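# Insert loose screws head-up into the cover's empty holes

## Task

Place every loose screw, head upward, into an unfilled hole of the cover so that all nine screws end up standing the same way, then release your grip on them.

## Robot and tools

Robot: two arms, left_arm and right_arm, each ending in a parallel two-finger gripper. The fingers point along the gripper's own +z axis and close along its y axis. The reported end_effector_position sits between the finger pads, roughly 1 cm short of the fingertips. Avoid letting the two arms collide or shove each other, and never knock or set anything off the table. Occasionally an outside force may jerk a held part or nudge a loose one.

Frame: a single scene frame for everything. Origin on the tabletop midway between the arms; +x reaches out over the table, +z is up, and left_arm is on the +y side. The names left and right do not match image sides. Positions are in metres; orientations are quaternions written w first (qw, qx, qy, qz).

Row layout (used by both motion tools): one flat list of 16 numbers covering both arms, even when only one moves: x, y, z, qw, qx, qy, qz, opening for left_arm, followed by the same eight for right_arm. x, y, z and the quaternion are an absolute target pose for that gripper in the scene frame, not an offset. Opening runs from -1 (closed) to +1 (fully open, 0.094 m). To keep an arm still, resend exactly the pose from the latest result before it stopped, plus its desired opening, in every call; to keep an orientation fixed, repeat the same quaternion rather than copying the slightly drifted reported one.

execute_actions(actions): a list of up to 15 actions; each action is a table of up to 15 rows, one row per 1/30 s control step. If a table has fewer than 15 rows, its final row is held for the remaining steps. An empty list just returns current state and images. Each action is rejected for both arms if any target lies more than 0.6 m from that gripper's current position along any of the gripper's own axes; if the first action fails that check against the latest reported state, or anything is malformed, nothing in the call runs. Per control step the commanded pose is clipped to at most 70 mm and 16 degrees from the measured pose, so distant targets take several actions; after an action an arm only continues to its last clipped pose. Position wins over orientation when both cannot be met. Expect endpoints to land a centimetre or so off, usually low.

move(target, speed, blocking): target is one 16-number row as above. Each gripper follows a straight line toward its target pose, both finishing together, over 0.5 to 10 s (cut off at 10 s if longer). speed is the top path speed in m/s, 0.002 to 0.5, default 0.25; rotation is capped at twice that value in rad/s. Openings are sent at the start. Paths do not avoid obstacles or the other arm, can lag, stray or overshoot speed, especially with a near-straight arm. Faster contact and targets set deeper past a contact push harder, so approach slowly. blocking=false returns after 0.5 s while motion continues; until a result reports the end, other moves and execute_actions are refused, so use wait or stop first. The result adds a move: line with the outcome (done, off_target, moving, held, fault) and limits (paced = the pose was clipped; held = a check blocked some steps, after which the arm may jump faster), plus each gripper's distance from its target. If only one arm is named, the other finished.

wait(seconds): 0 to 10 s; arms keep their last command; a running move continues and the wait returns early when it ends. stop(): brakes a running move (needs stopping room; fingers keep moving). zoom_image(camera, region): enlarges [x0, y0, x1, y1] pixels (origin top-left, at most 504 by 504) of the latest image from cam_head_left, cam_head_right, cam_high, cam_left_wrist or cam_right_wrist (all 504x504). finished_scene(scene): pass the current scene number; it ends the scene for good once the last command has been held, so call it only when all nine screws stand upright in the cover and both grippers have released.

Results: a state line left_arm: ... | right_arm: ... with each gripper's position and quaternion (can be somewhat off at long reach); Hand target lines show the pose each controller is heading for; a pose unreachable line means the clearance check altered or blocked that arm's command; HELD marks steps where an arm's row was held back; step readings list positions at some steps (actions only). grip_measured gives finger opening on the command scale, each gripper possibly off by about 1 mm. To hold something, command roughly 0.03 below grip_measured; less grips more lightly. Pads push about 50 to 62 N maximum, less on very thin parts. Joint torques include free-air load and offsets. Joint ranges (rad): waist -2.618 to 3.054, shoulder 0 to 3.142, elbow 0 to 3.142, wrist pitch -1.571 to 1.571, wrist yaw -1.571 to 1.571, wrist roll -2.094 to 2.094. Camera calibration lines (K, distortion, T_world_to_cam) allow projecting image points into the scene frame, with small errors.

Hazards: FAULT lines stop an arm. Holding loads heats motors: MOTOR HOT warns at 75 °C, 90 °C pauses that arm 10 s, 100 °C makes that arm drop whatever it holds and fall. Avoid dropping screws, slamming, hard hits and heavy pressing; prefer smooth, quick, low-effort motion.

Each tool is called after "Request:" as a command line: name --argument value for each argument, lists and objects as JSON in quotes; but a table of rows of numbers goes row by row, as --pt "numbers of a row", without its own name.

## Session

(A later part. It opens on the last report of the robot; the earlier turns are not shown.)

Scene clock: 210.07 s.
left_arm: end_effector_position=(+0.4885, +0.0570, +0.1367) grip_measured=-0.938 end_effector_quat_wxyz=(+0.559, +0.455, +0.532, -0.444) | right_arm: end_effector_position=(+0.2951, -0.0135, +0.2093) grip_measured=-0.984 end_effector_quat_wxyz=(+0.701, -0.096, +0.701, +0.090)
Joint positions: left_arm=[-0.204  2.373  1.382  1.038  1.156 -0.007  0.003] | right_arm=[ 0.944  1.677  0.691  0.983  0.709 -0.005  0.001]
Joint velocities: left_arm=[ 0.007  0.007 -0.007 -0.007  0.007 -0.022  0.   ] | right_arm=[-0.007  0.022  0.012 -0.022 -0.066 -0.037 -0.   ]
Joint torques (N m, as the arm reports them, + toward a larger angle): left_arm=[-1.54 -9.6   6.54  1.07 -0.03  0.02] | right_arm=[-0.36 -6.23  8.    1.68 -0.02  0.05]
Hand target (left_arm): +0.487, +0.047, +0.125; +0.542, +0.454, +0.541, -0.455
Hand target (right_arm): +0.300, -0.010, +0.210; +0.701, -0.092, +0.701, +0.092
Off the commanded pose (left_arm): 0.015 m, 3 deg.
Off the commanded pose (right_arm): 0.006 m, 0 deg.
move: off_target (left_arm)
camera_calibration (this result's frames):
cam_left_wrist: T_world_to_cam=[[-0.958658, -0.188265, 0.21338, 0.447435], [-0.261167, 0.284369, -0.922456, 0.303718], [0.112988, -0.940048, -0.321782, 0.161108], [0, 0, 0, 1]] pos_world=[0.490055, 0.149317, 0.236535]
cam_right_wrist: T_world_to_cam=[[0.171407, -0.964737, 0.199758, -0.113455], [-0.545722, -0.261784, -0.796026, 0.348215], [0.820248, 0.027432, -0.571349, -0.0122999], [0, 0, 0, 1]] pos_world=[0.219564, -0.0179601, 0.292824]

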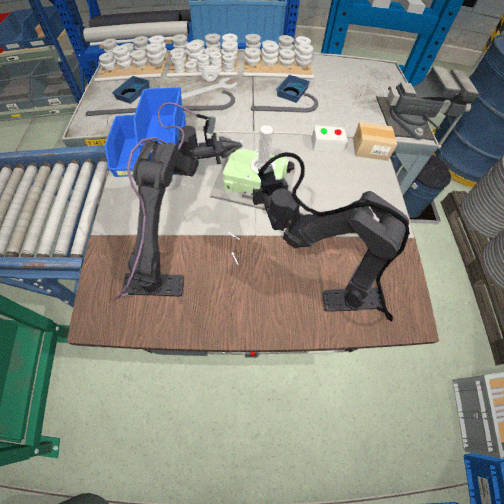

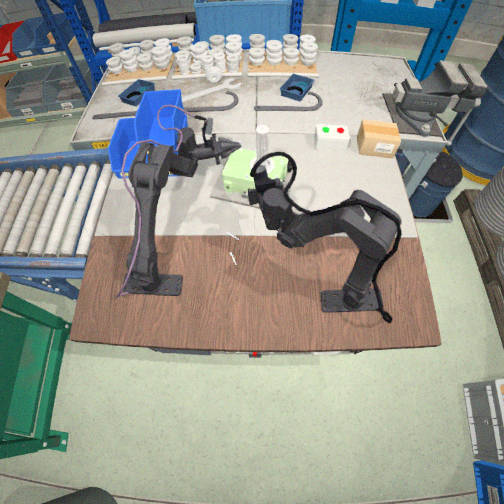

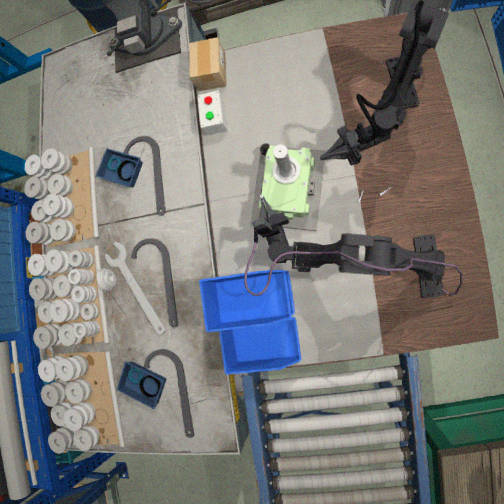

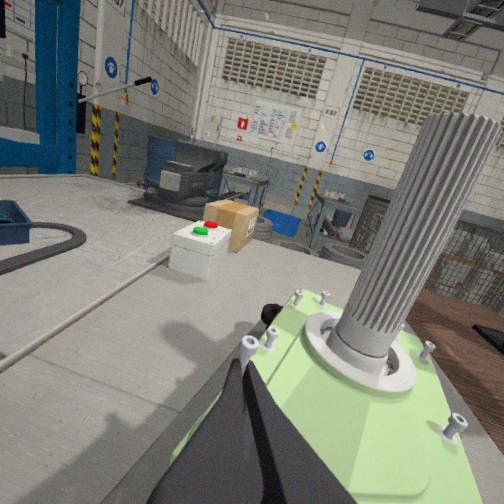

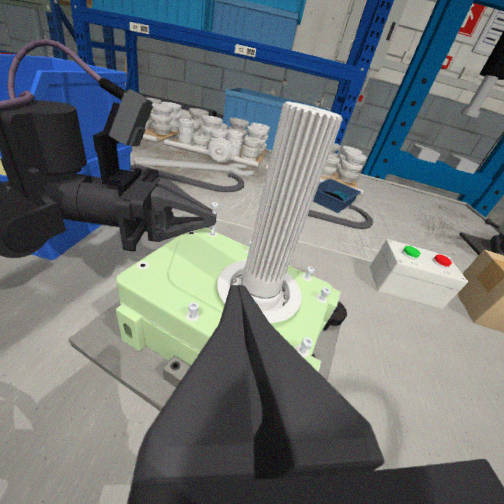

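Request:
execute_actions --actions '[[[0.488,0.043,0.13,0.542,0.455,0.542,-0.455,-1,0.30,-0.01,0.21,0.701,-0.092,0.701,0.092,-1]]]'

Request:
move --target '[0.476,0.056,0.122,0.542,0.455,0.542,-0.455,-1,0.30,-0.01,0.21,0.701,-0.092,0.701,0.092,-1]' --speed 0.004

Request:
zoom_image --camera "cam_right_wrist" --region '[150,170,270,290]'

Scene clock: 210.67 s.
left_arm: end_effector_position=(+0.4890, +0.0559, +0.1368) grip_measured=-0.938 end_effector_quat_wxyz=(+0.556, +0.455, +0.534, -0.445) | right_arm: end_effector_position=(+0.2951, -0.0135, +0.2093) grip_measured=-0.984 end_effector_quat_wxyz=(+0.701, -0.096, +0.701, +0.090)
Joint positions: left_arm=[-0.206  2.373  1.388  1.025  1.156 -0.007  0.003] | right_arm=[ 0.944  1.677  0.691  0.983  0.709 -0.005  0.001]
Joint velocities: left_arm=[-0.017  0.002  0.007  0.081 -0.022  0.051  0.001] | right_arm=[-0.007 -0.002 -0.002 -0.051  0.007  0.007 -0.001]
Joint torques (N m, as the arm reports them, + toward a larger angle): left_arm=[ -2.16 -10.35   6.49   1.07  -0.13   0.02] | right_arm=[-0.37 -6.22  8.01  1.69 -0.03  0.04]
Hand target (left_arm): +0.487, +0.043, +0.130; +0.542, +0.454, +0.541, -0.455
Hand target (right_arm): +0.300, -0.010, +0.210; +0.701, -0.092, +0.701, +0.092
Off the commanded pose (left_arm): 0.015 m, 2 deg.
Off the commanded pose (right_arm): 0.006 m, 0 deg.
Step readings (end_effector_position):
0: left_arm (+0.4885, +0.0570, +0.1367) | right_arm (+0.2951, -0.0135, +0.2093)
1: left_arm (+0.4884, +0.0566, +0.1368) | right_arm (+0.2951, -0.0135, +0.2093)
2: left_arm (+0.4885, +0.0564, +0.1369) | right_arm (+0.2951, -0.0135, +0.2093)
4: left_arm (+0.4888, +0.0561, +0.1369) | right_arm (+0.2951, -0.0135, +0.2093)
8: left_arm (+0.4889, +0.0559, +0.1368) | right_arm (+0.2951, -0.0135, +0.2093)
15: end_effector_position above
camera_calibration (this result's frames):
cam_left_wrist: T_world_to_cam=[[-0.957485, -0.186785, 0.219851, 0.446165], [-0.267135, 0.28635, -0.920132, 0.306772], [0.108912, -0.939742, -0.324072, 0.162267], [0, 0, 0, 1]] pos_world=[0.491472, 0.147982, 0.236767]
cam_right_wrist: T_world_to_cam=[[0.171407, -0.964737, 0.199758, -0.113455], [-0.545722, -0.261784, -0.796026, 0.348215], [0.820248, 0.027432, -0.571349, -0.0122999], [0, 0, 0, 1]] pos_world=[0.219564, -0.0179601, 0.292824]

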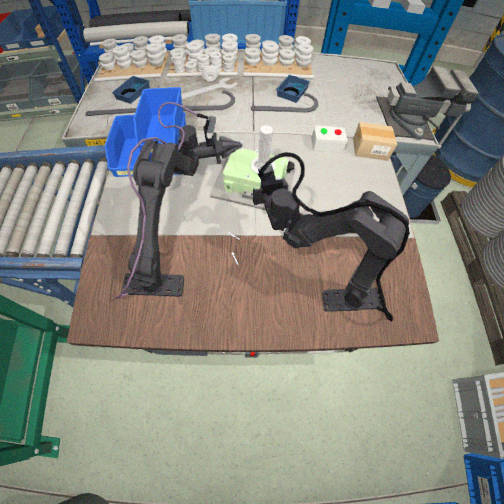

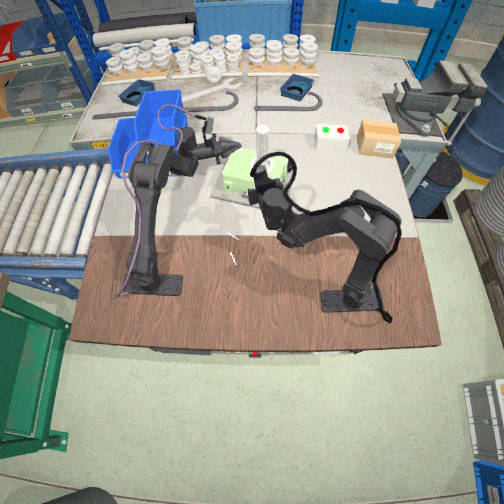

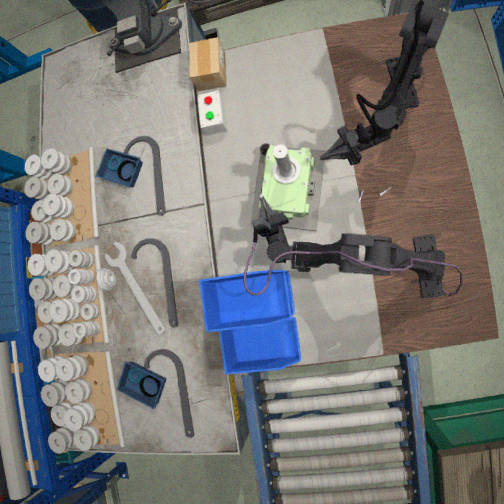

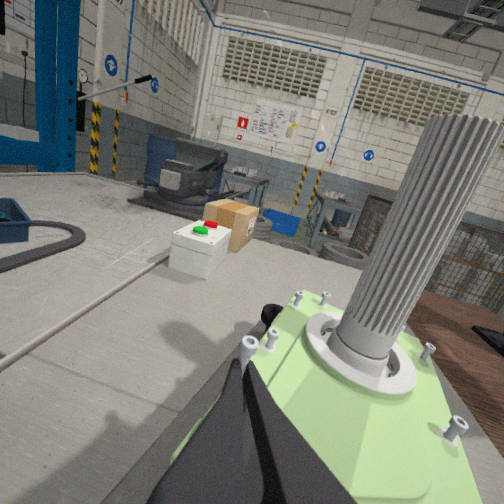

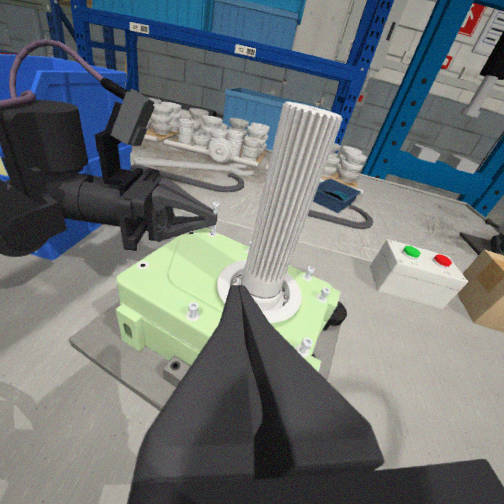

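Scene clock: 215.80 s.
left_arm: end_effector_position=(+0.4860, +0.0570, +0.1371) grip_measured=-0.938 end_effector_quat_wxyz=(+0.567, +0.458, +0.526, -0.439) | right_arm: end_effector_position=(+0.2951, -0.0135, +0.2093) grip_measured=-0.984 end_effector_quat_wxyz=(+0.701, -0.096, +0.701, +0.090)
Joint positions: left_arm=[-0.206  2.373  1.365  1.079  1.15  -0.007  0.003] | right_arm=[ 0.944  1.677  0.691  0.983  0.709 -0.005  0.001]
Joint velocities: left_arm=[ 0.007  0.002 -0.012  0.007  0.007  0.066 -0.001] | right_arm=[-0.027 -0.012 -0.017 -0.007  0.022 -0.022 -0.   ]
Joint torques (N m, as the arm reports them, + toward a larger angle): left_arm=[ -0.29 -11.49   2.37   1.11   0.18   0.  ] | right_arm=[-0.31 -6.24  8.03  1.69 -0.03  0.06]
Hand target (left_arm): +0.476, +0.056, +0.122; +0.542, +0.454, +0.541, -0.455
Hand target (right_arm): +0.300, -0.010, +0.210; +0.701, -0.092, +0.701, +0.092
Off the commanded pose (left_arm): 0.018 m, 4 deg.
Off the commanded pose (right_arm): 0.006 m, 0 deg.
move: off_target (left_arm)
camera_calibration (this result's frames):
cam_left_wrist: T_world_to_cam=[[-0.962527, -0.191154, 0.192357, 0.44989], [-0.241055, 0.278149, -0.929799, 0.294993], [0.124231, -0.941325, -0.313805, 0.154993], [0, 0, 0, 1]] pos_world=[0.484886, 0.149845, 0.236382]
cam_right_wrist: T_world_to_cam=[[0.171407, -0.964737, 0.199758, -0.113455], [-0.545722, -0.261784, -0.796026, 0.348215], [0.820248, 0.027432, -0.571349, -0.0122999], [0, 0, 0, 1]] pos_world=[0.219564, -0.0179601, 0.292824]

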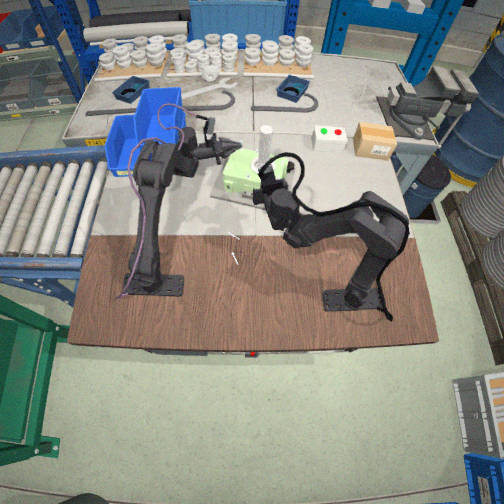

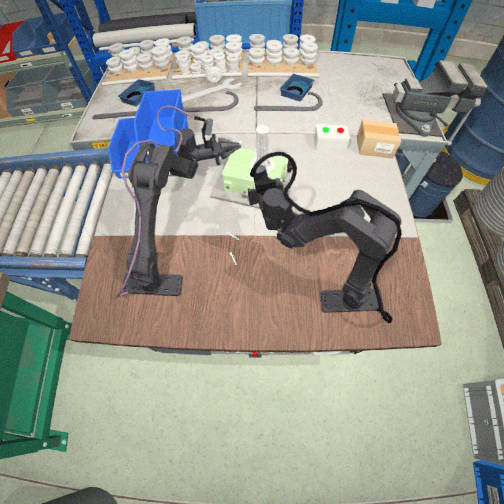

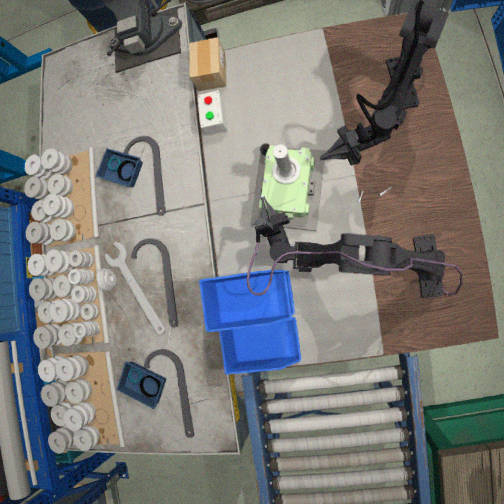

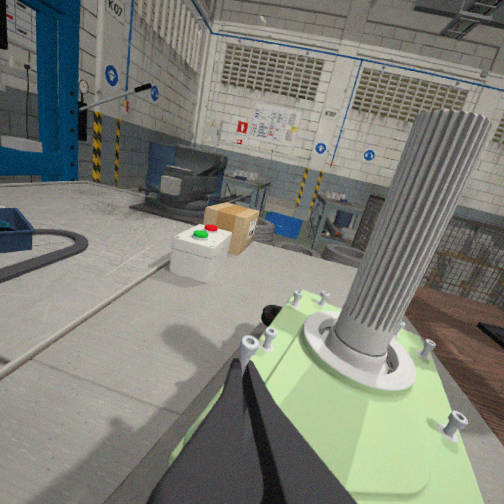

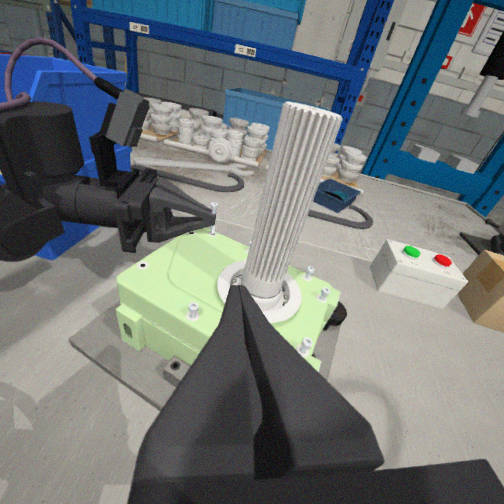

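Region (150, 170, 270, 290) of cam_right_wrist's 504x504 image, scaled by 4.200, with more detail than that image has.

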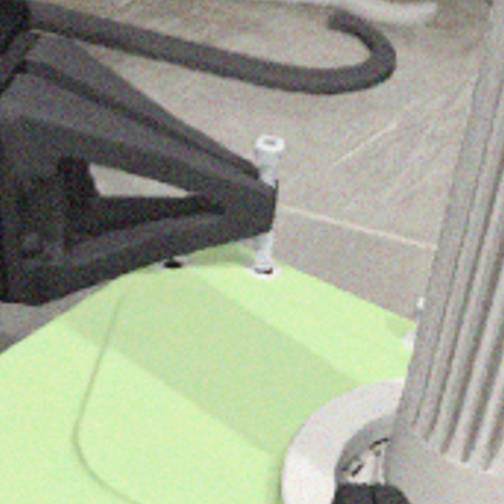

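Still just behind; continue.

Request:
execute_actions --actions '[[[0.4745,0.056,0.12,0.542,0.455,0.542,-0.455,-1,0.30,-0.01,0.21,0.701,-0.092,0.701,0.092,-1]],[[0.473,0.056,0.118,0.542,0.455,0.542,-0.455,-1,0.30,-0.01,0.21,0.701,-0.092,0.701,0.092,-1]]]'

Request:
zoom_image --camera "cam_right_wrist" --region '[150,170,270,290]'

Scene clock: 216.90 s.
left_arm: end_effector_position=(+0.4849, +0.0579, +0.1371) grip_measured=-0.938 end_effector_quat_wxyz=(+0.574, +0.458, +0.522, -0.434) | right_arm: end_effector_position=(+0.2951, -0.0135, +0.2093) grip_measured=-0.984 end_effector_quat_wxyz=(+0.701, -0.096, +0.701, +0.090)
Joint positions: left_arm=[-0.206  2.373  1.352  1.108  1.142 -0.007  0.003] | right_arm=[ 0.944  1.677  0.691  0.983  0.709 -0.005  0.001]
Joint velocities: left_arm=[-0.002 -0.002 -0.012 -0.022  0.051 -0.037 -0.001] | right_arm=[-0.002 -0.002  0.007 -0.037  0.051 -0.022  0.001]
Joint torques (N m, as the arm reports them, + toward a larger angle): left_arm=[ -0.44 -11.2    2.06   1.03   0.27  -0.01] | right_arm=[-0.35 -6.26  8.    1.69 -0.03  0.06]
Hand target (left_arm): +0.473, +0.056, +0.118; +0.542, +0.454, +0.541, -0.455
Hand target (right_arm): +0.300, -0.010, +0.210; +0.701, -0.092, +0.701, +0.092
Off the commanded pose (left_arm): 0.023 m, 5 deg.
Off the commanded pose (right_arm): 0.006 m, 0 deg.
Step readings (end_effector_position; steps 1 to 15: 1st action; 16 to 30: 2nd action):
0: left_arm (+0.4860, +0.0570, +0.1371) | right_arm (+0.2951, -0.0135, +0.2093)
1: left_arm (+0.4858, +0.0571, +0.1369) | right_arm (+0.2951, -0.0135, +0.2093)
2: left_arm (+0.4857, +0.0572, +0.1369) | right_arm (+0.2951, -0.0135, +0.2093)
4: left_arm (+0.4855, +0.0573, +0.1369) | right_arm (+0.2951, -0.0135, +0.2093)
8: left_arm (+0.4854, +0.0574, +0.1371) | right_arm (+0.2951, -0.0135, +0.2093)
15: left_arm (+0.4854, +0.0574, +0.1372) | right_arm (+0.2951, -0.0135, +0.2093)
16: left_arm (+0.4853, +0.0575, +0.1370) | right_arm (+0.2951, -0.0135, +0.2093)
17: left_arm (+0.4851, +0.0576, +0.1368) | right_arm (+0.2951, -0.0135, +0.2093)
19: left_arm (+0.4850, +0.0577, +0.1370) | right_arm (+0.2951, -0.0135, +0.2093)
23: left_arm (+0.4848, +0.0578, +0.1370) | right_arm (+0.2951, -0.0135, +0.2093)
30: end_effector_position above
camera_calibration (this result's frames):
cam_left_wrist: T_world_to_cam=[[-0.963842, -0.198073, 0.178257, 0.451989], [-0.228821, 0.272383, -0.934585, 0.289548], [0.136562, -0.941581, -0.307857, 0.149143], [0, 0, 0, 1]] pos_world=[0.481534, 0.151089, 0.235952]
cam_right_wrist: T_world_to_cam=[[0.171407, -0.964737, 0.199758, -0.113455], [-0.545722, -0.261784, -0.796026, 0.348215], [0.820248, 0.027432, -0.571349, -0.0122999], [0, 0, 0, 1]] pos_world=[0.219564, -0.0179601, 0.292824]

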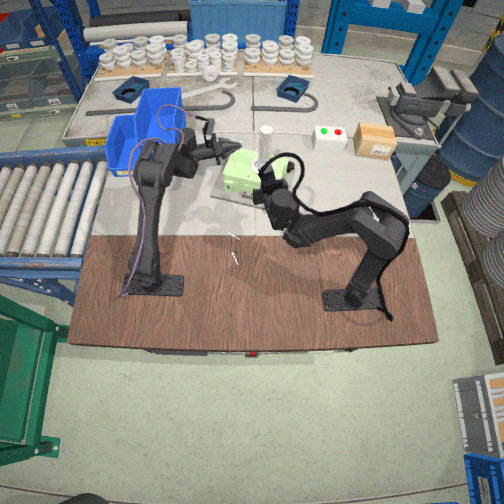

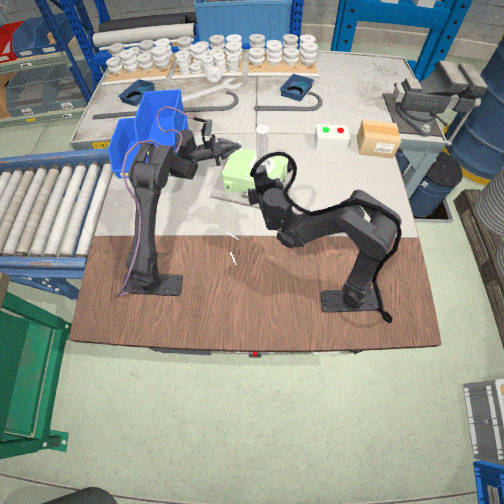

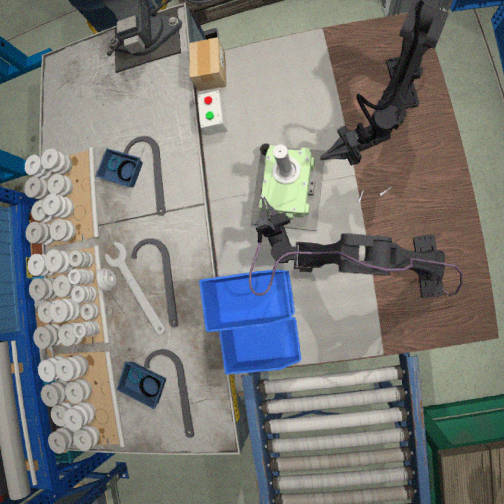

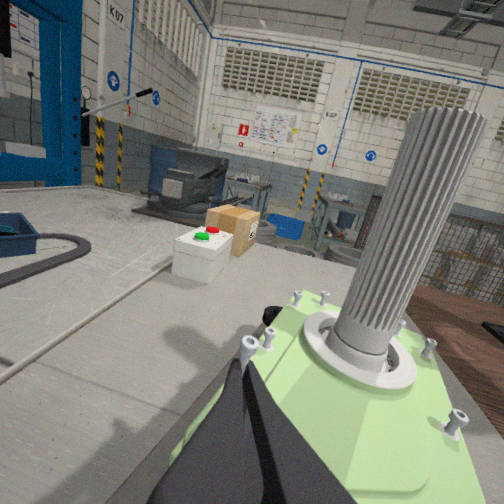

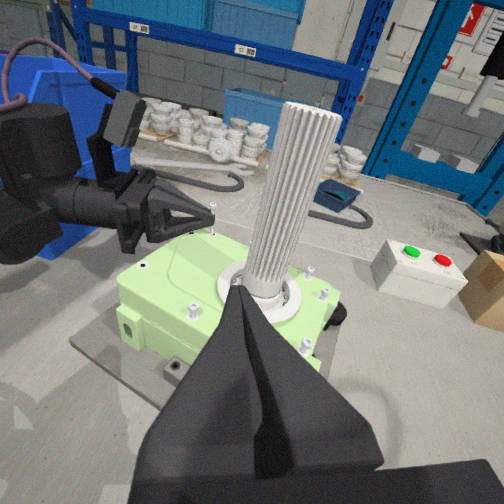

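Region (150, 170, 270, 290) of cam_right_wrist's 504x504 image, scaled by 4.200, with more detail than that image has.

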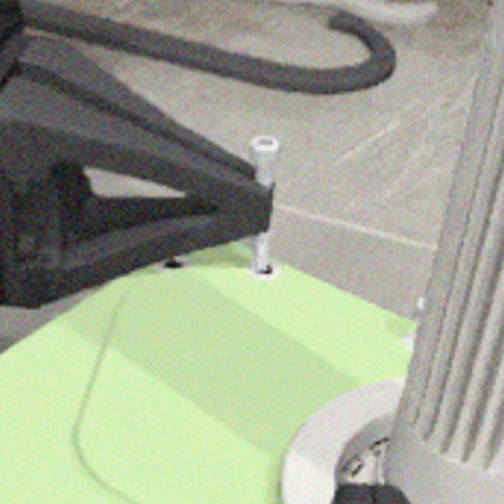

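Request:
execute_actions --actions '[[[0.486,0.053,0.095,0.542,0.455,0.542,-0.455,-1,0.30,-0.01,0.21,0.701,-0.092,0.701,0.092,-1]]]'

Request:
zoom_image --camera "cam_right_wrist" --region '[150,170,270,290]'

Scene clock: 217.53 s.
left_arm: end_effector_position=(+0.4844, +0.0578, +0.1373) grip_measured=-0.938 end_effector_quat_wxyz=(+0.587, +0.471, +0.499, -0.429) | right_arm: end_effector_position=(+0.2951, -0.0135, +0.2093) grip_measured=-0.984 end_effector_quat_wxyz=(+0.701, -0.096, +0.701, +0.090)
Joint positions: left_arm=[-0.203  2.404  1.371  1.181  1.163 -0.01   0.003] | right_arm=[ 0.944  1.677  0.691  0.983  0.709 -0.005  0.001]
Joint velocities: left_arm=[-0.007  0.007  0.002  0.007  0.081  0.007 -0.   ] | right_arm=[ 0.002 -0.012  0.002 -0.007  0.007  0.007  0.001]
Joint torques (N m, as the arm reports them, + toward a larger angle): left_arm=[-0.56 -7.07  4.87  0.58 -0.04  0.02] | right_arm=[-0.35 -6.23  8.01  1.68 -0.03  0.05]
Hand target (left_arm): +0.483, +0.054, +0.096; +0.543, +0.454, +0.541, -0.455
Hand target (right_arm): +0.300, -0.010, +0.210; +0.701, -0.092, +0.701, +0.092
Off the commanded pose (left_arm): 0.043 m, 8 deg.
Off the commanded pose (right_arm): 0.006 m, 0 deg.
Step readings (end_effector_position):
0: left_arm (+0.4849, +0.0579, +0.1371) | right_arm (+0.2951, -0.0135, +0.2093)
1: left_arm (+0.4851, +0.0576, +0.1360) | right_arm (+0.2951, -0.0135, +0.2093)
2: left_arm (+0.4851, +0.0577, +0.1363) | right_arm (+0.2951, -0.0135, +0.2093)
4: left_arm (+0.4852, +0.0577, +0.1365) | right_arm (+0.2951, -0.0135, +0.2093)
8: left_arm (+0.4847, +0.0578, +0.1370) | right_arm (+0.2951, -0.0135, +0.2093)
15: end_effector_position above
camera_calibration (this result's frames):
cam_left_wrist: T_world_to_cam=[[-0.975981, -0.178101, 0.125462, 0.463483], [-0.170357, 0.264961, -0.949091, 0.263772], [0.135791, -0.947669, -0.288938, 0.147381], [0, 0, 0, 1]] pos_world=[0.477273, 0.152326, 0.234778]
cam_right_wrist: T_world_to_cam=[[0.171407, -0.964737, 0.199758, -0.113455], [-0.545722, -0.261784, -0.796026, 0.348215], [0.820248, 0.027432, -0.571349, -0.0122999], [0, 0, 0, 1]] pos_world=[0.219564, -0.0179601, 0.292824]

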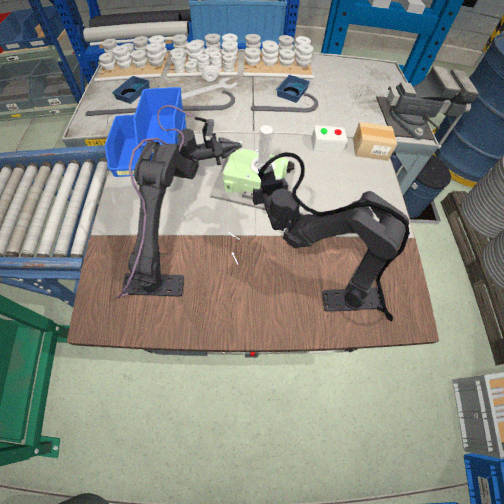

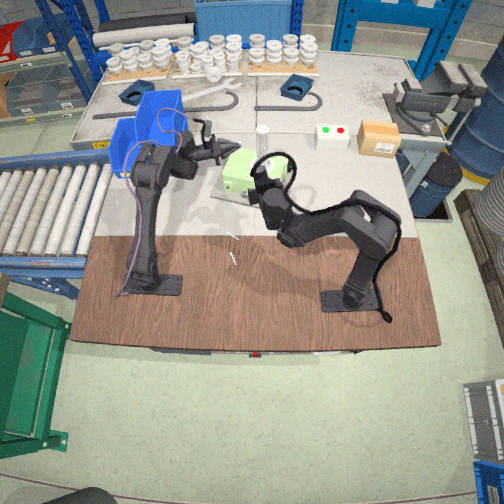

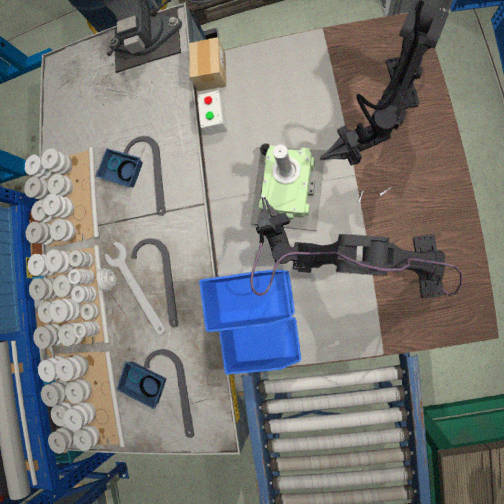

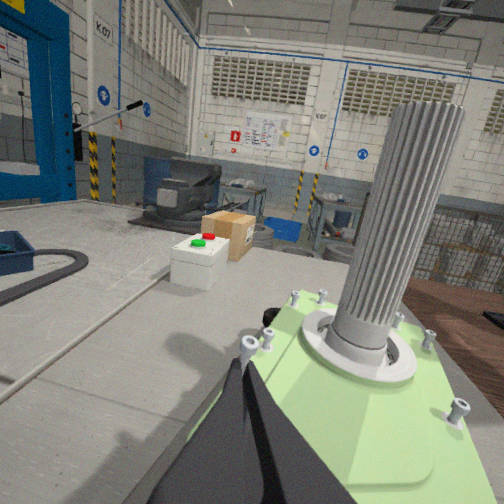

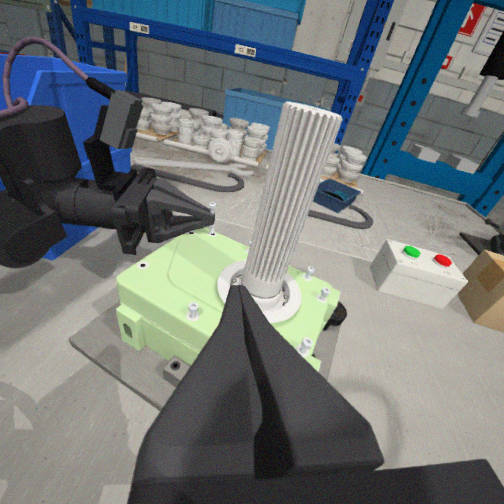

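Region (150, 170, 270, 290) of cam_right_wrist's 504x504 image, scaled by 4.200, with more detail than that image has.

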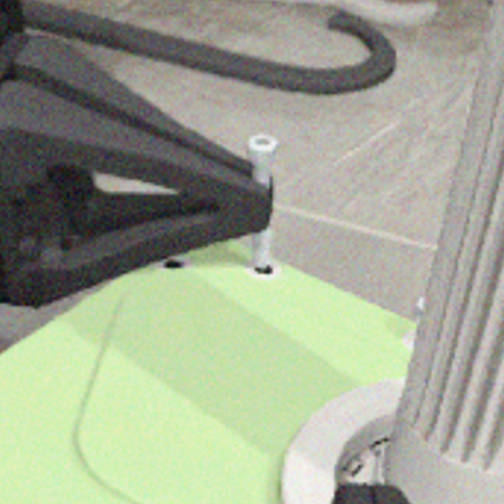

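Request:
execute_actions --actions '[[[0.484,0.053,0.105,0.542,0.455,0.542,-0.455,-1,0.30,-0.01,0.21,0.701,-0.092,0.701,0.092,-1]],[[0.484,0.053,0.112,0.542,0.455,0.542,-0.455,-1,0.30,-0.01,0.21,0.701,-0.092,0.701,0.092,-1]],[[0.484,0.053,0.118,0.542,0.455,0.542,-0.455,-1,0.30,-0.01,0.21,0.701,-0.092,0.701,0.092,-1]],[[0.484,0.053,0.124,0.542,0.455,0.542,-0.455,-1,0.30,-0.01,0.21,0.701,-0.092,0.701,0.092,-1]]]'

Request:
zoom_image --camera "cam_right_wrist" --region '[150,170,270,290]'

Scene clock: 219.70 s.
left_arm: end_effector_position=(+0.4862, +0.0578, +0.1366) grip_measured=-0.938 end_effector_quat_wxyz=(+0.570, +0.459, +0.520, -0.440) | right_arm: end_effector_position=(+0.2951, -0.0135, +0.2093) grip_measured=-0.984 end_effector_quat_wxyz=(+0.701, -0.096, +0.701, +0.090)
Joint positions: left_arm=[-0.203  2.385  1.371  1.107  1.158 -0.02   0.003] | right_arm=[ 0.944  1.677  0.691  0.983  0.709 -0.005  0.001]
Joint velocities: left_arm=[ 0.002  0.002 -0.002 -0.037  0.007  0.022  0.001] | right_arm=[ 0.007  0.002  0.002  0.022 -0.051 -0.051  0.001]
Joint torques (N m, as the arm reports them, + toward a larger angle): left_arm=[ -0.73 -11.02   4.99   0.67   0.04   0.05] | right_arm=[-0.34 -6.26  8.02  1.69 -0.02  0.04]
Hand target (left_arm): +0.483, +0.053, +0.124; +0.543, +0.453, +0.540, -0.456
Hand target (right_arm): +0.300, -0.010, +0.210; +0.701, -0.092, +0.701, +0.092
Off the commanded pose (left_arm): 0.014 m, 4 deg.
Off the commanded pose (right_arm): 0.006 m, 0 deg.
Step readings (end_effector_position; steps 1 to 15: 1st action; 16 to 30: 2nd action; 31 to 45: 3rd action; 46 to 60: 4th action):
0: left_arm (+0.4844, +0.0578, +0.1374) | right_arm (+0.2951, -0.0135, +0.2093)
1: left_arm (+0.4844, +0.0578, +0.1374) | right_arm (+0.2951, -0.0135, +0.2093)
2: left_arm (+0.4844, +0.0578, +0.1374) | right_arm (+0.2951, -0.0135, +0.2093)
4: left_arm (+0.4844, +0.0578, +0.1374) | right_arm (+0.2951, -0.0135, +0.2093)
8: left_arm (+0.4844, +0.0578, +0.1374) | right_arm (+0.2951, -0.0135, +0.2093)
15: left_arm (+0.4844, +0.0578, +0.1374) | right_arm (+0.2951, -0.0135, +0.2093)
16: left_arm (+0.4844, +0.0578, +0.1374) | right_arm (+0.2951, -0.0135, +0.2093)
17: left_arm (+0.4844, +0.0578, +0.1374) | right_arm (+0.2951, -0.0135, +0.2093)
19: left_arm (+0.4844, +0.0578, +0.1374) | right_arm (+0.2951, -0.0135, +0.2093)
23: left_arm (+0.4845, +0.0579, +0.1373) | right_arm (+0.2951, -0.0135, +0.2093)
30: left_arm (+0.4845, +0.0579, +0.1373) | right_arm (+0.2951, -0.0135, +0.2093)
31: left_arm (+0.4846, +0.0579, +0.1379) | right_arm (+0.2951, -0.0135, +0.2093)
32: left_arm (+0.4847, +0.0579, +0.1376) | right_arm (+0.2951, -0.0135, +0.2093)
34: left_arm (+0.4849, +0.0578, +0.1375) | right_arm (+0.2951, -0.0135, +0.2093)
38: left_arm (+0.4852, +0.0578, +0.1372) | right_arm (+0.2951, -0.0135, +0.2093)
45: left_arm (+0.4854, +0.0578, +0.1371) | right_arm (+0.2951, -0.0135, +0.2093)
46: left_arm (+0.4854, +0.0578, +0.1375) | right_arm (+0.2951, -0.0135, +0.2093)
47: left_arm (+0.4856, +0.0578, +0.1372) | right_arm (+0.2951, -0.0135, +0.2093)
49: left_arm (+0.4858, +0.0578, +0.1370) | right_arm (+0.2951, -0.0135, +0.2093)
53: left_arm (+0.4860, +0.0578, +0.1367) | right_arm (+0.2951, -0.0135, +0.2093)
60: end_effector_position above
camera_calibration (this result's frames):
cam_left_wrist: T_world_to_cam=[[-0.965306, -0.184003, 0.185274, 0.452263], [-0.231321, 0.273429, -0.933663, 0.290401], [0.121137, -0.944129, -0.306507, 0.156212], [0, 0, 0, 1]] pos_world=[0.484825, 0.151298, 0.235224]
cam_right_wrist: T_world_to_cam=[[0.171407, -0.964737, 0.199758, -0.113455], [-0.545722, -0.261784, -0.796026, 0.348215], [0.820248, 0.027432, -0.571349, -0.0122999], [0, 0, 0, 1]] pos_world=[0.219564, -0.0179601, 0.292824]

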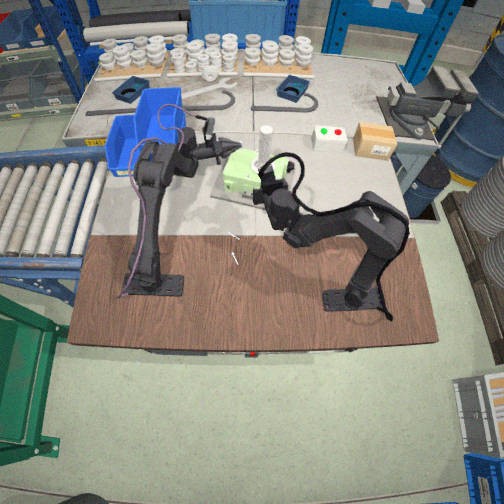

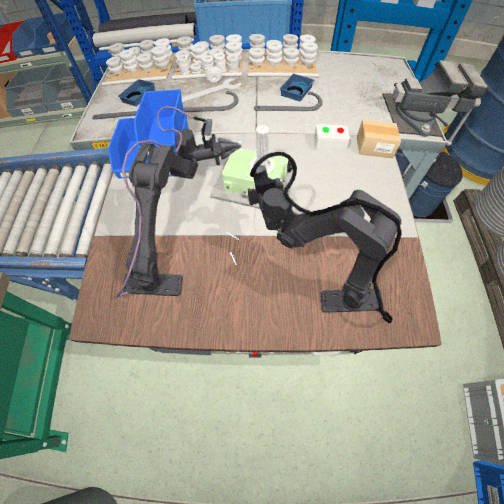

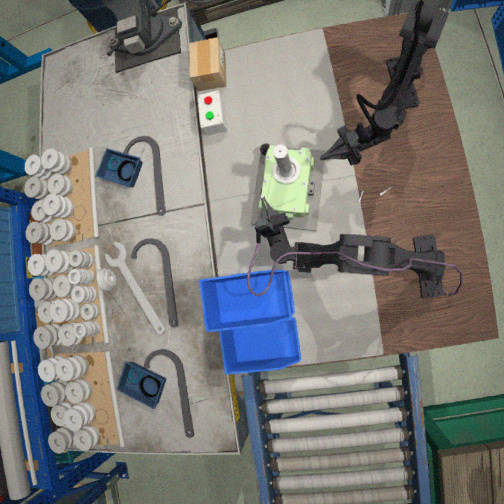

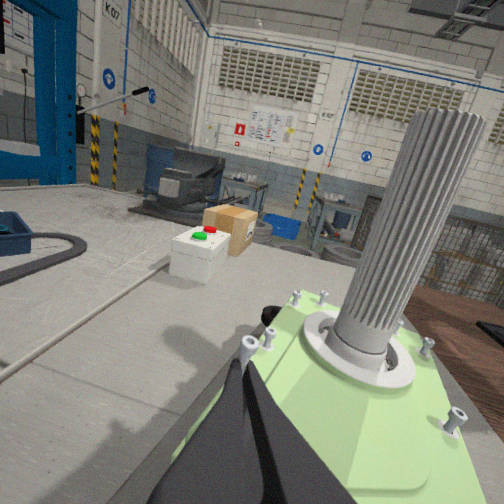

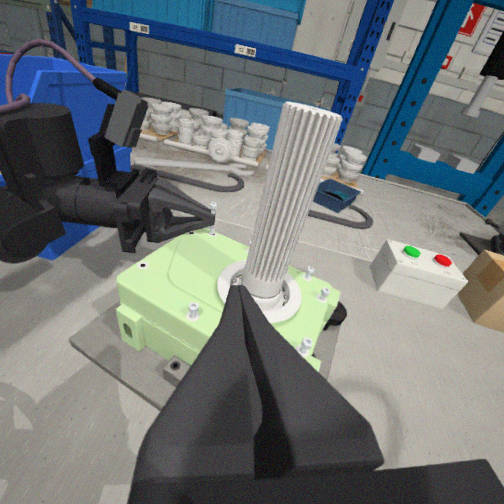

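Region (150, 170, 270, 290) of cam_right_wrist's 504x504 image, scaled by 4.200, with more detail than that image has.

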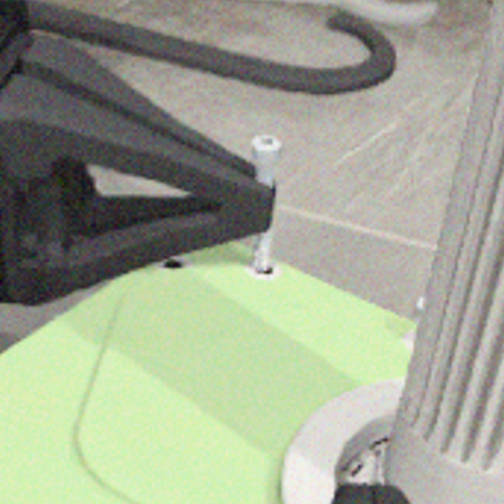

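Request:
execute_actions --actions '[[[0.484,0.047,0.124,0.528,0.448,0.556,-0.462,-1,0.30,-0.01,0.21,0.701,-0.092,0.701,0.092,-1]],[[0.484,0.047,0.124,0.515,0.442,0.569,-0.468,-1,0.30,-0.01,0.21,0.701,-0.092,0.701,0.092,-1]]]'

Request:
zoom_image --camera "cam_right_wrist" --region '[150,170,270,290]'

Scene clock: 220.83 s.
left_arm: end_effector_position=(+0.4881, +0.0574, +0.1361) grip_measured=-0.938 end_effector_quat_wxyz=(+0.548, +0.444, +0.547, -0.450) | right_arm: end_effector_position=(+0.2951, -0.0135, +0.2093) grip_measured=-0.984 end_effector_quat_wxyz=(+0.701, -0.096, +0.701, +0.090)
Joint positions: left_arm=[-0.205  2.358  1.371  1.003  1.147 -0.02   0.003] | right_arm=[ 0.944  1.677  0.691  0.983  0.709 -0.005  0.001]
Joint velocities: left_arm=[ 0.007 -0.012  0.007 -0.125 -0.007 -0.037  0.001] | right_arm=[-0.002 -0.002 -0.017  0.007 -0.051 -0.022  0.   ]
Joint torques (N m, as the arm reports them, + toward a larger angle): left_arm=[ -1.7  -10.94   5.74   0.61   0.03   0.04] | right_arm=[-0.34 -6.26  8.03  1.69 -0.03  0.05]
Hand target (left_arm): +0.483, +0.047, +0.124; +0.516, +0.440, +0.566, -0.468
Hand target (right_arm): +0.300, -0.010, +0.210; +0.701, -0.092, +0.701, +0.092
Off the commanded pose (left_arm): 0.016 m, 5 deg.
Off the commanded pose (right_arm): 0.006 m, 0 deg.
Step readings (end_effector_position; steps 1 to 15: 1st action; 16 to 30: 2nd action):
0: left_arm (+0.4862, +0.0578, +0.1365) | right_arm (+0.2951, -0.0135, +0.2093)
1: left_arm (+0.4864, +0.0578, +0.1365) | right_arm (+0.2951, -0.0135, +0.2093)
2: left_arm (+0.4866, +0.0578, +0.1365) | right_arm (+0.2951, -0.0135, +0.2093)
4: left_arm (+0.4869, +0.0579, +0.1361) | right_arm (+0.2951, -0.0135, +0.2093)
8: left_arm (+0.4873, +0.0579, +0.1360) | right_arm (+0.2951, -0.0135, +0.2093)
15: left_arm (+0.4873, +0.0576, +0.1360) | right_arm (+0.2951, -0.0135, +0.2093)
16: left_arm (+0.4873, +0.0576, +0.1362) | right_arm (+0.2951, -0.0135, +0.2093)
17: left_arm (+0.4875, +0.0576, +0.1362) | right_arm (+0.2951, -0.0135, +0.2093)
19: left_arm (+0.4877, +0.0576, +0.1361) | right_arm (+0.2951, -0.0135, +0.2093)
23: left_arm (+0.4880, +0.0577, +0.1359) | right_arm (+0.2951, -0.0135, +0.2093)
30: end_effector_position above
camera_calibration (this result's frames):
cam_left_wrist: T_world_to_cam=[[-0.946958, -0.196968, 0.253916, 0.436535], [-0.303166, 0.285498, -0.909165, 0.321526], [0.106584, -0.93792, -0.330069, 0.165401], [0, 0, 0, 1]] pos_world=[0.493227, 0.149321, 0.236071]
cam_right_wrist: T_world_to_cam=[[0.171407, -0.964737, 0.199758, -0.113455], [-0.545722, -0.261784, -0.796026, 0.348215], [0.820248, 0.027432, -0.571349, -0.0122999], [0, 0, 0, 1]] pos_world=[0.219564, -0.0179601, 0.292824]

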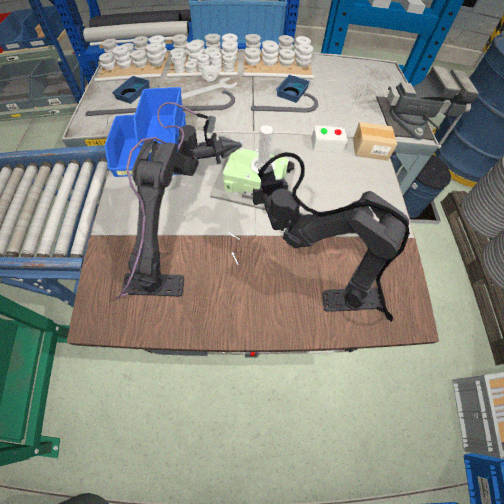

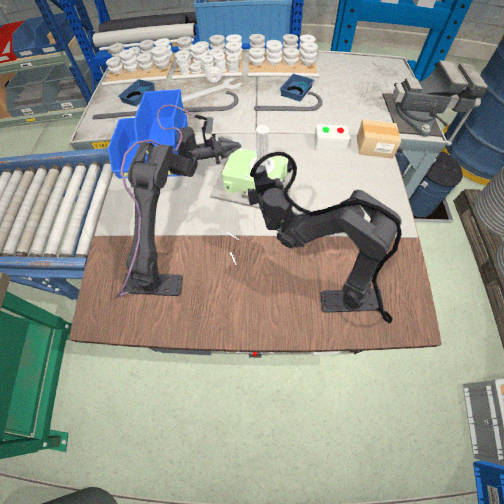

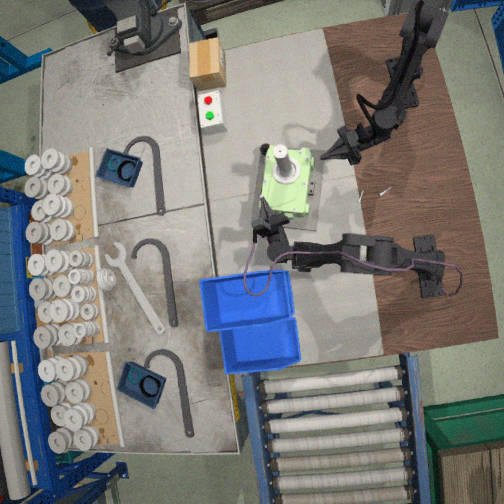

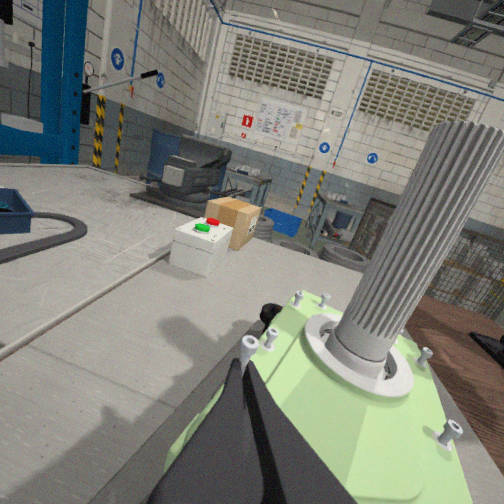

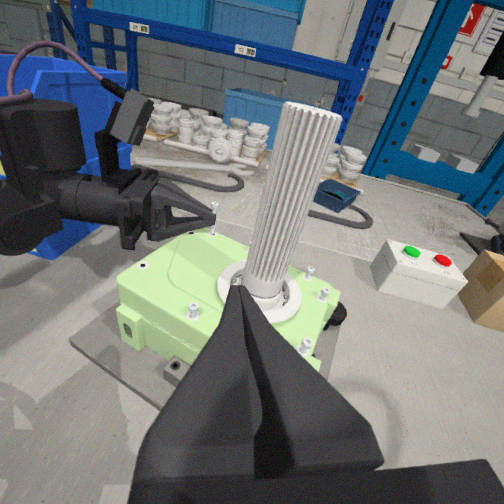

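Region (150, 170, 270, 290) of cam_right_wrist's 504x504 image, scaled by 4.200, with more detail than that image has.

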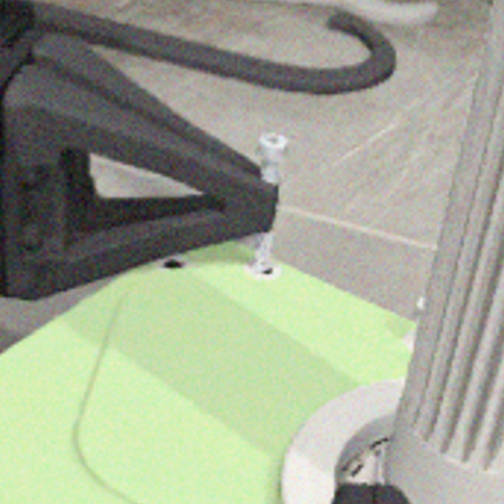

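x good now; needs −y ~1.5 mm.

Request:
execute_actions --actions '[[[0.484,0.042,0.122,0.515,0.442,0.569,-0.468,-1,0.30,-0.01,0.21,0.701,-0.092,0.701,0.092,-1]],[[0.484,0.040,0.120,0.515,0.442,0.569,-0.468,-1,0.30,-0.01,0.21,0.701,-0.092,0.701,0.092,-1]]]'

Request:
zoom_image --camera "cam_right_wrist" --region '[150,170,270,290]'

Scene clock: 221.93 s.
left_arm: end_effector_position=(+0.4877, +0.0554, +0.1359) grip_measured=-0.938 end_effector_quat_wxyz=(+0.548, +0.444, +0.548, -0.450) | right_arm: end_effector_position=(+0.2951, -0.0135, +0.2093) grip_measured=-0.984 end_effector_quat_wxyz=(+0.701, -0.096, +0.701, +0.090)
Joint positions: left_arm=[-0.209  2.358  1.371  1.001  1.141 -0.02   0.003] | right_arm=[ 0.944  1.677  0.691  0.983  0.709 -0.005  0.001]
Joint velocities: left_arm=[ 0.007 -0.017 -0.002 -0.051  0.037  0.037  0.001] | right_arm=[-0.017  0.002  0.007 -0.007 -0.007 -0.007  0.   ]
Joint torques (N m, as the arm reports them, + toward a larger angle): left_arm=[ -2.53 -10.07   6.27   0.62  -0.04   0.05] | right_arm=[-0.32 -6.24  8.03  1.69 -0.02  0.06]
Hand target (left_arm): +0.483, +0.041, +0.120; +0.516, +0.440, +0.567, -0.468
Hand target (right_arm): +0.300, -0.010, +0.210; +0.701, -0.092, +0.701, +0.092
Off the commanded pose (left_arm): 0.022 m, 5 deg.
Off the commanded pose (right_arm): 0.006 m, 0 deg.
Step readings (end_effector_position; steps 1 to 15: 1st action; 16 to 30: 2nd action):
0: left_arm (+0.4881, +0.0574, +0.1360) | right_arm (+0.2951, -0.0135, +0.2093)
1: left_arm (+0.4881, +0.0571, +0.1360) | right_arm (+0.2951, -0.0135, +0.2093)
2: left_arm (+0.4881, +0.0567, +0.1360) | right_arm (+0.2951, -0.0135, +0.2093)
4: left_arm (+0.4879, +0.0559, +0.1359) | right_arm (+0.2951, -0.0135, +0.2093)
8: left_arm (+0.4877, +0.0554, +0.1359) | right_arm (+0.2951, -0.0135, +0.2093)
15: left_arm (+0.4877, +0.0554, +0.1359) | right_arm (+0.2951, -0.0135, +0.2093)
16: left_arm (+0.4877, +0.0554, +0.1359) | right_arm (+0.2951, -0.0135, +0.2093)
17: left_arm (+0.4877, +0.0554, +0.1359) | right_arm (+0.2951, -0.0135, +0.2093)
19: left_arm (+0.4877, +0.0554, +0.1359) | right_arm (+0.2951, -0.0135, +0.2093)
23: left_arm (+0.4877, +0.0554, +0.1359) | right_arm (+0.2951, -0.0135, +0.2093)
30: end_effector_position above
camera_calibration (this result's frames):
cam_left_wrist: T_world_to_cam=[[-0.94633, -0.197777, 0.255626, 0.43535], [-0.30509, 0.285579, -0.908496, 0.32274], [0.106679, -0.937725, -0.330592, 0.1635], [0, 0, 0, 1]] pos_world=[0.493008, 0.147253, 0.235973]
cam_right_wrist: T_world_to_cam=[[0.171407, -0.964737, 0.199758, -0.113455], [-0.545722, -0.261784, -0.796026, 0.348215], [0.820248, 0.027432, -0.571349, -0.0122999], [0, 0, 0, 1]] pos_world=[0.219564, -0.0179601, 0.292824]

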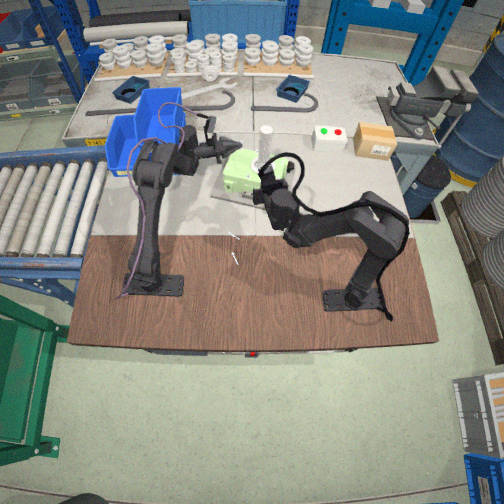

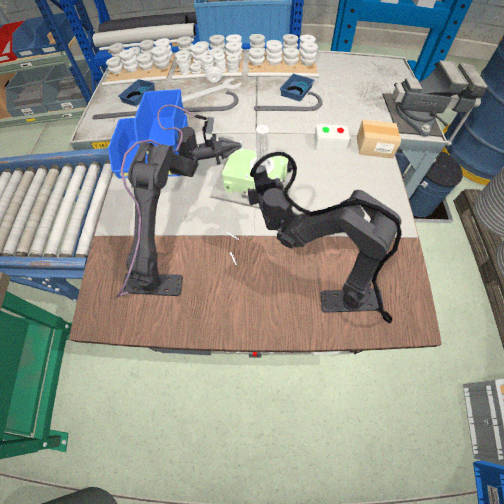

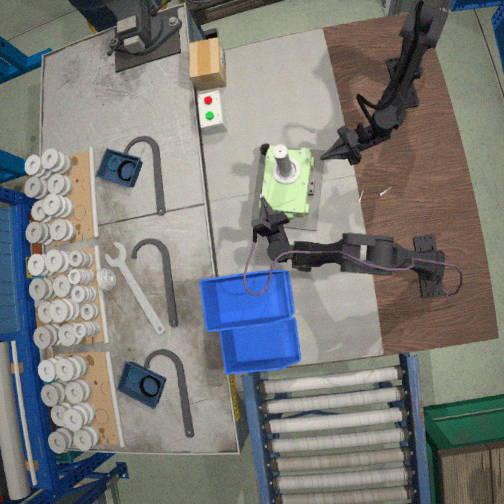

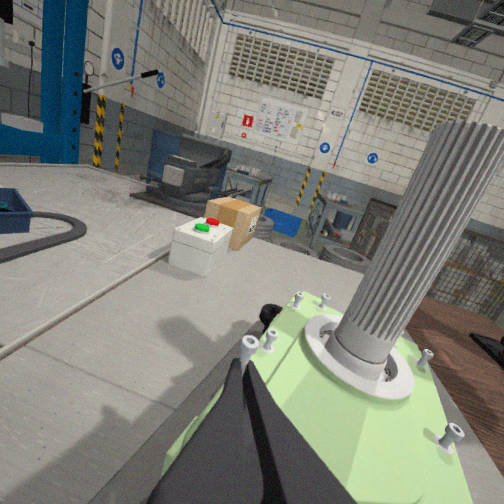

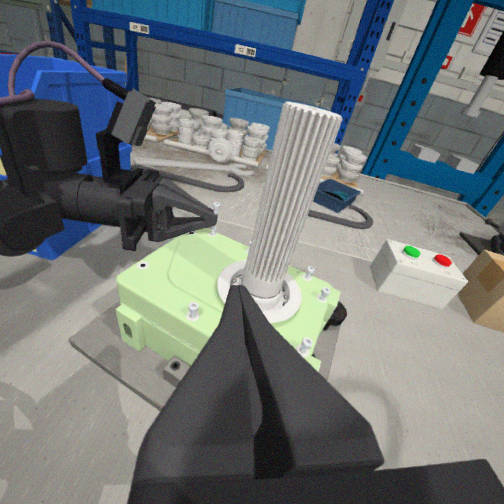

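Region (150, 170, 270, 290) of cam_right_wrist's 504x504 image, scaled by 4.200, with more detail than that image has.

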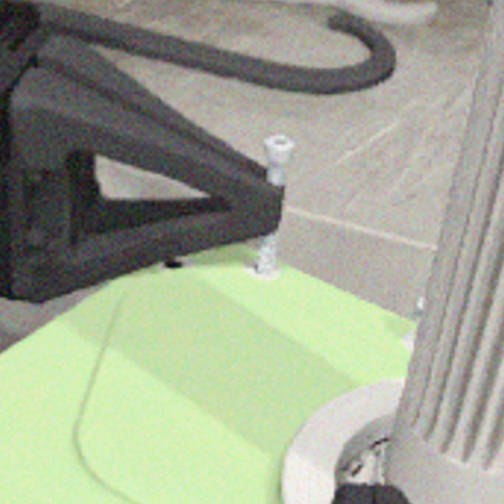

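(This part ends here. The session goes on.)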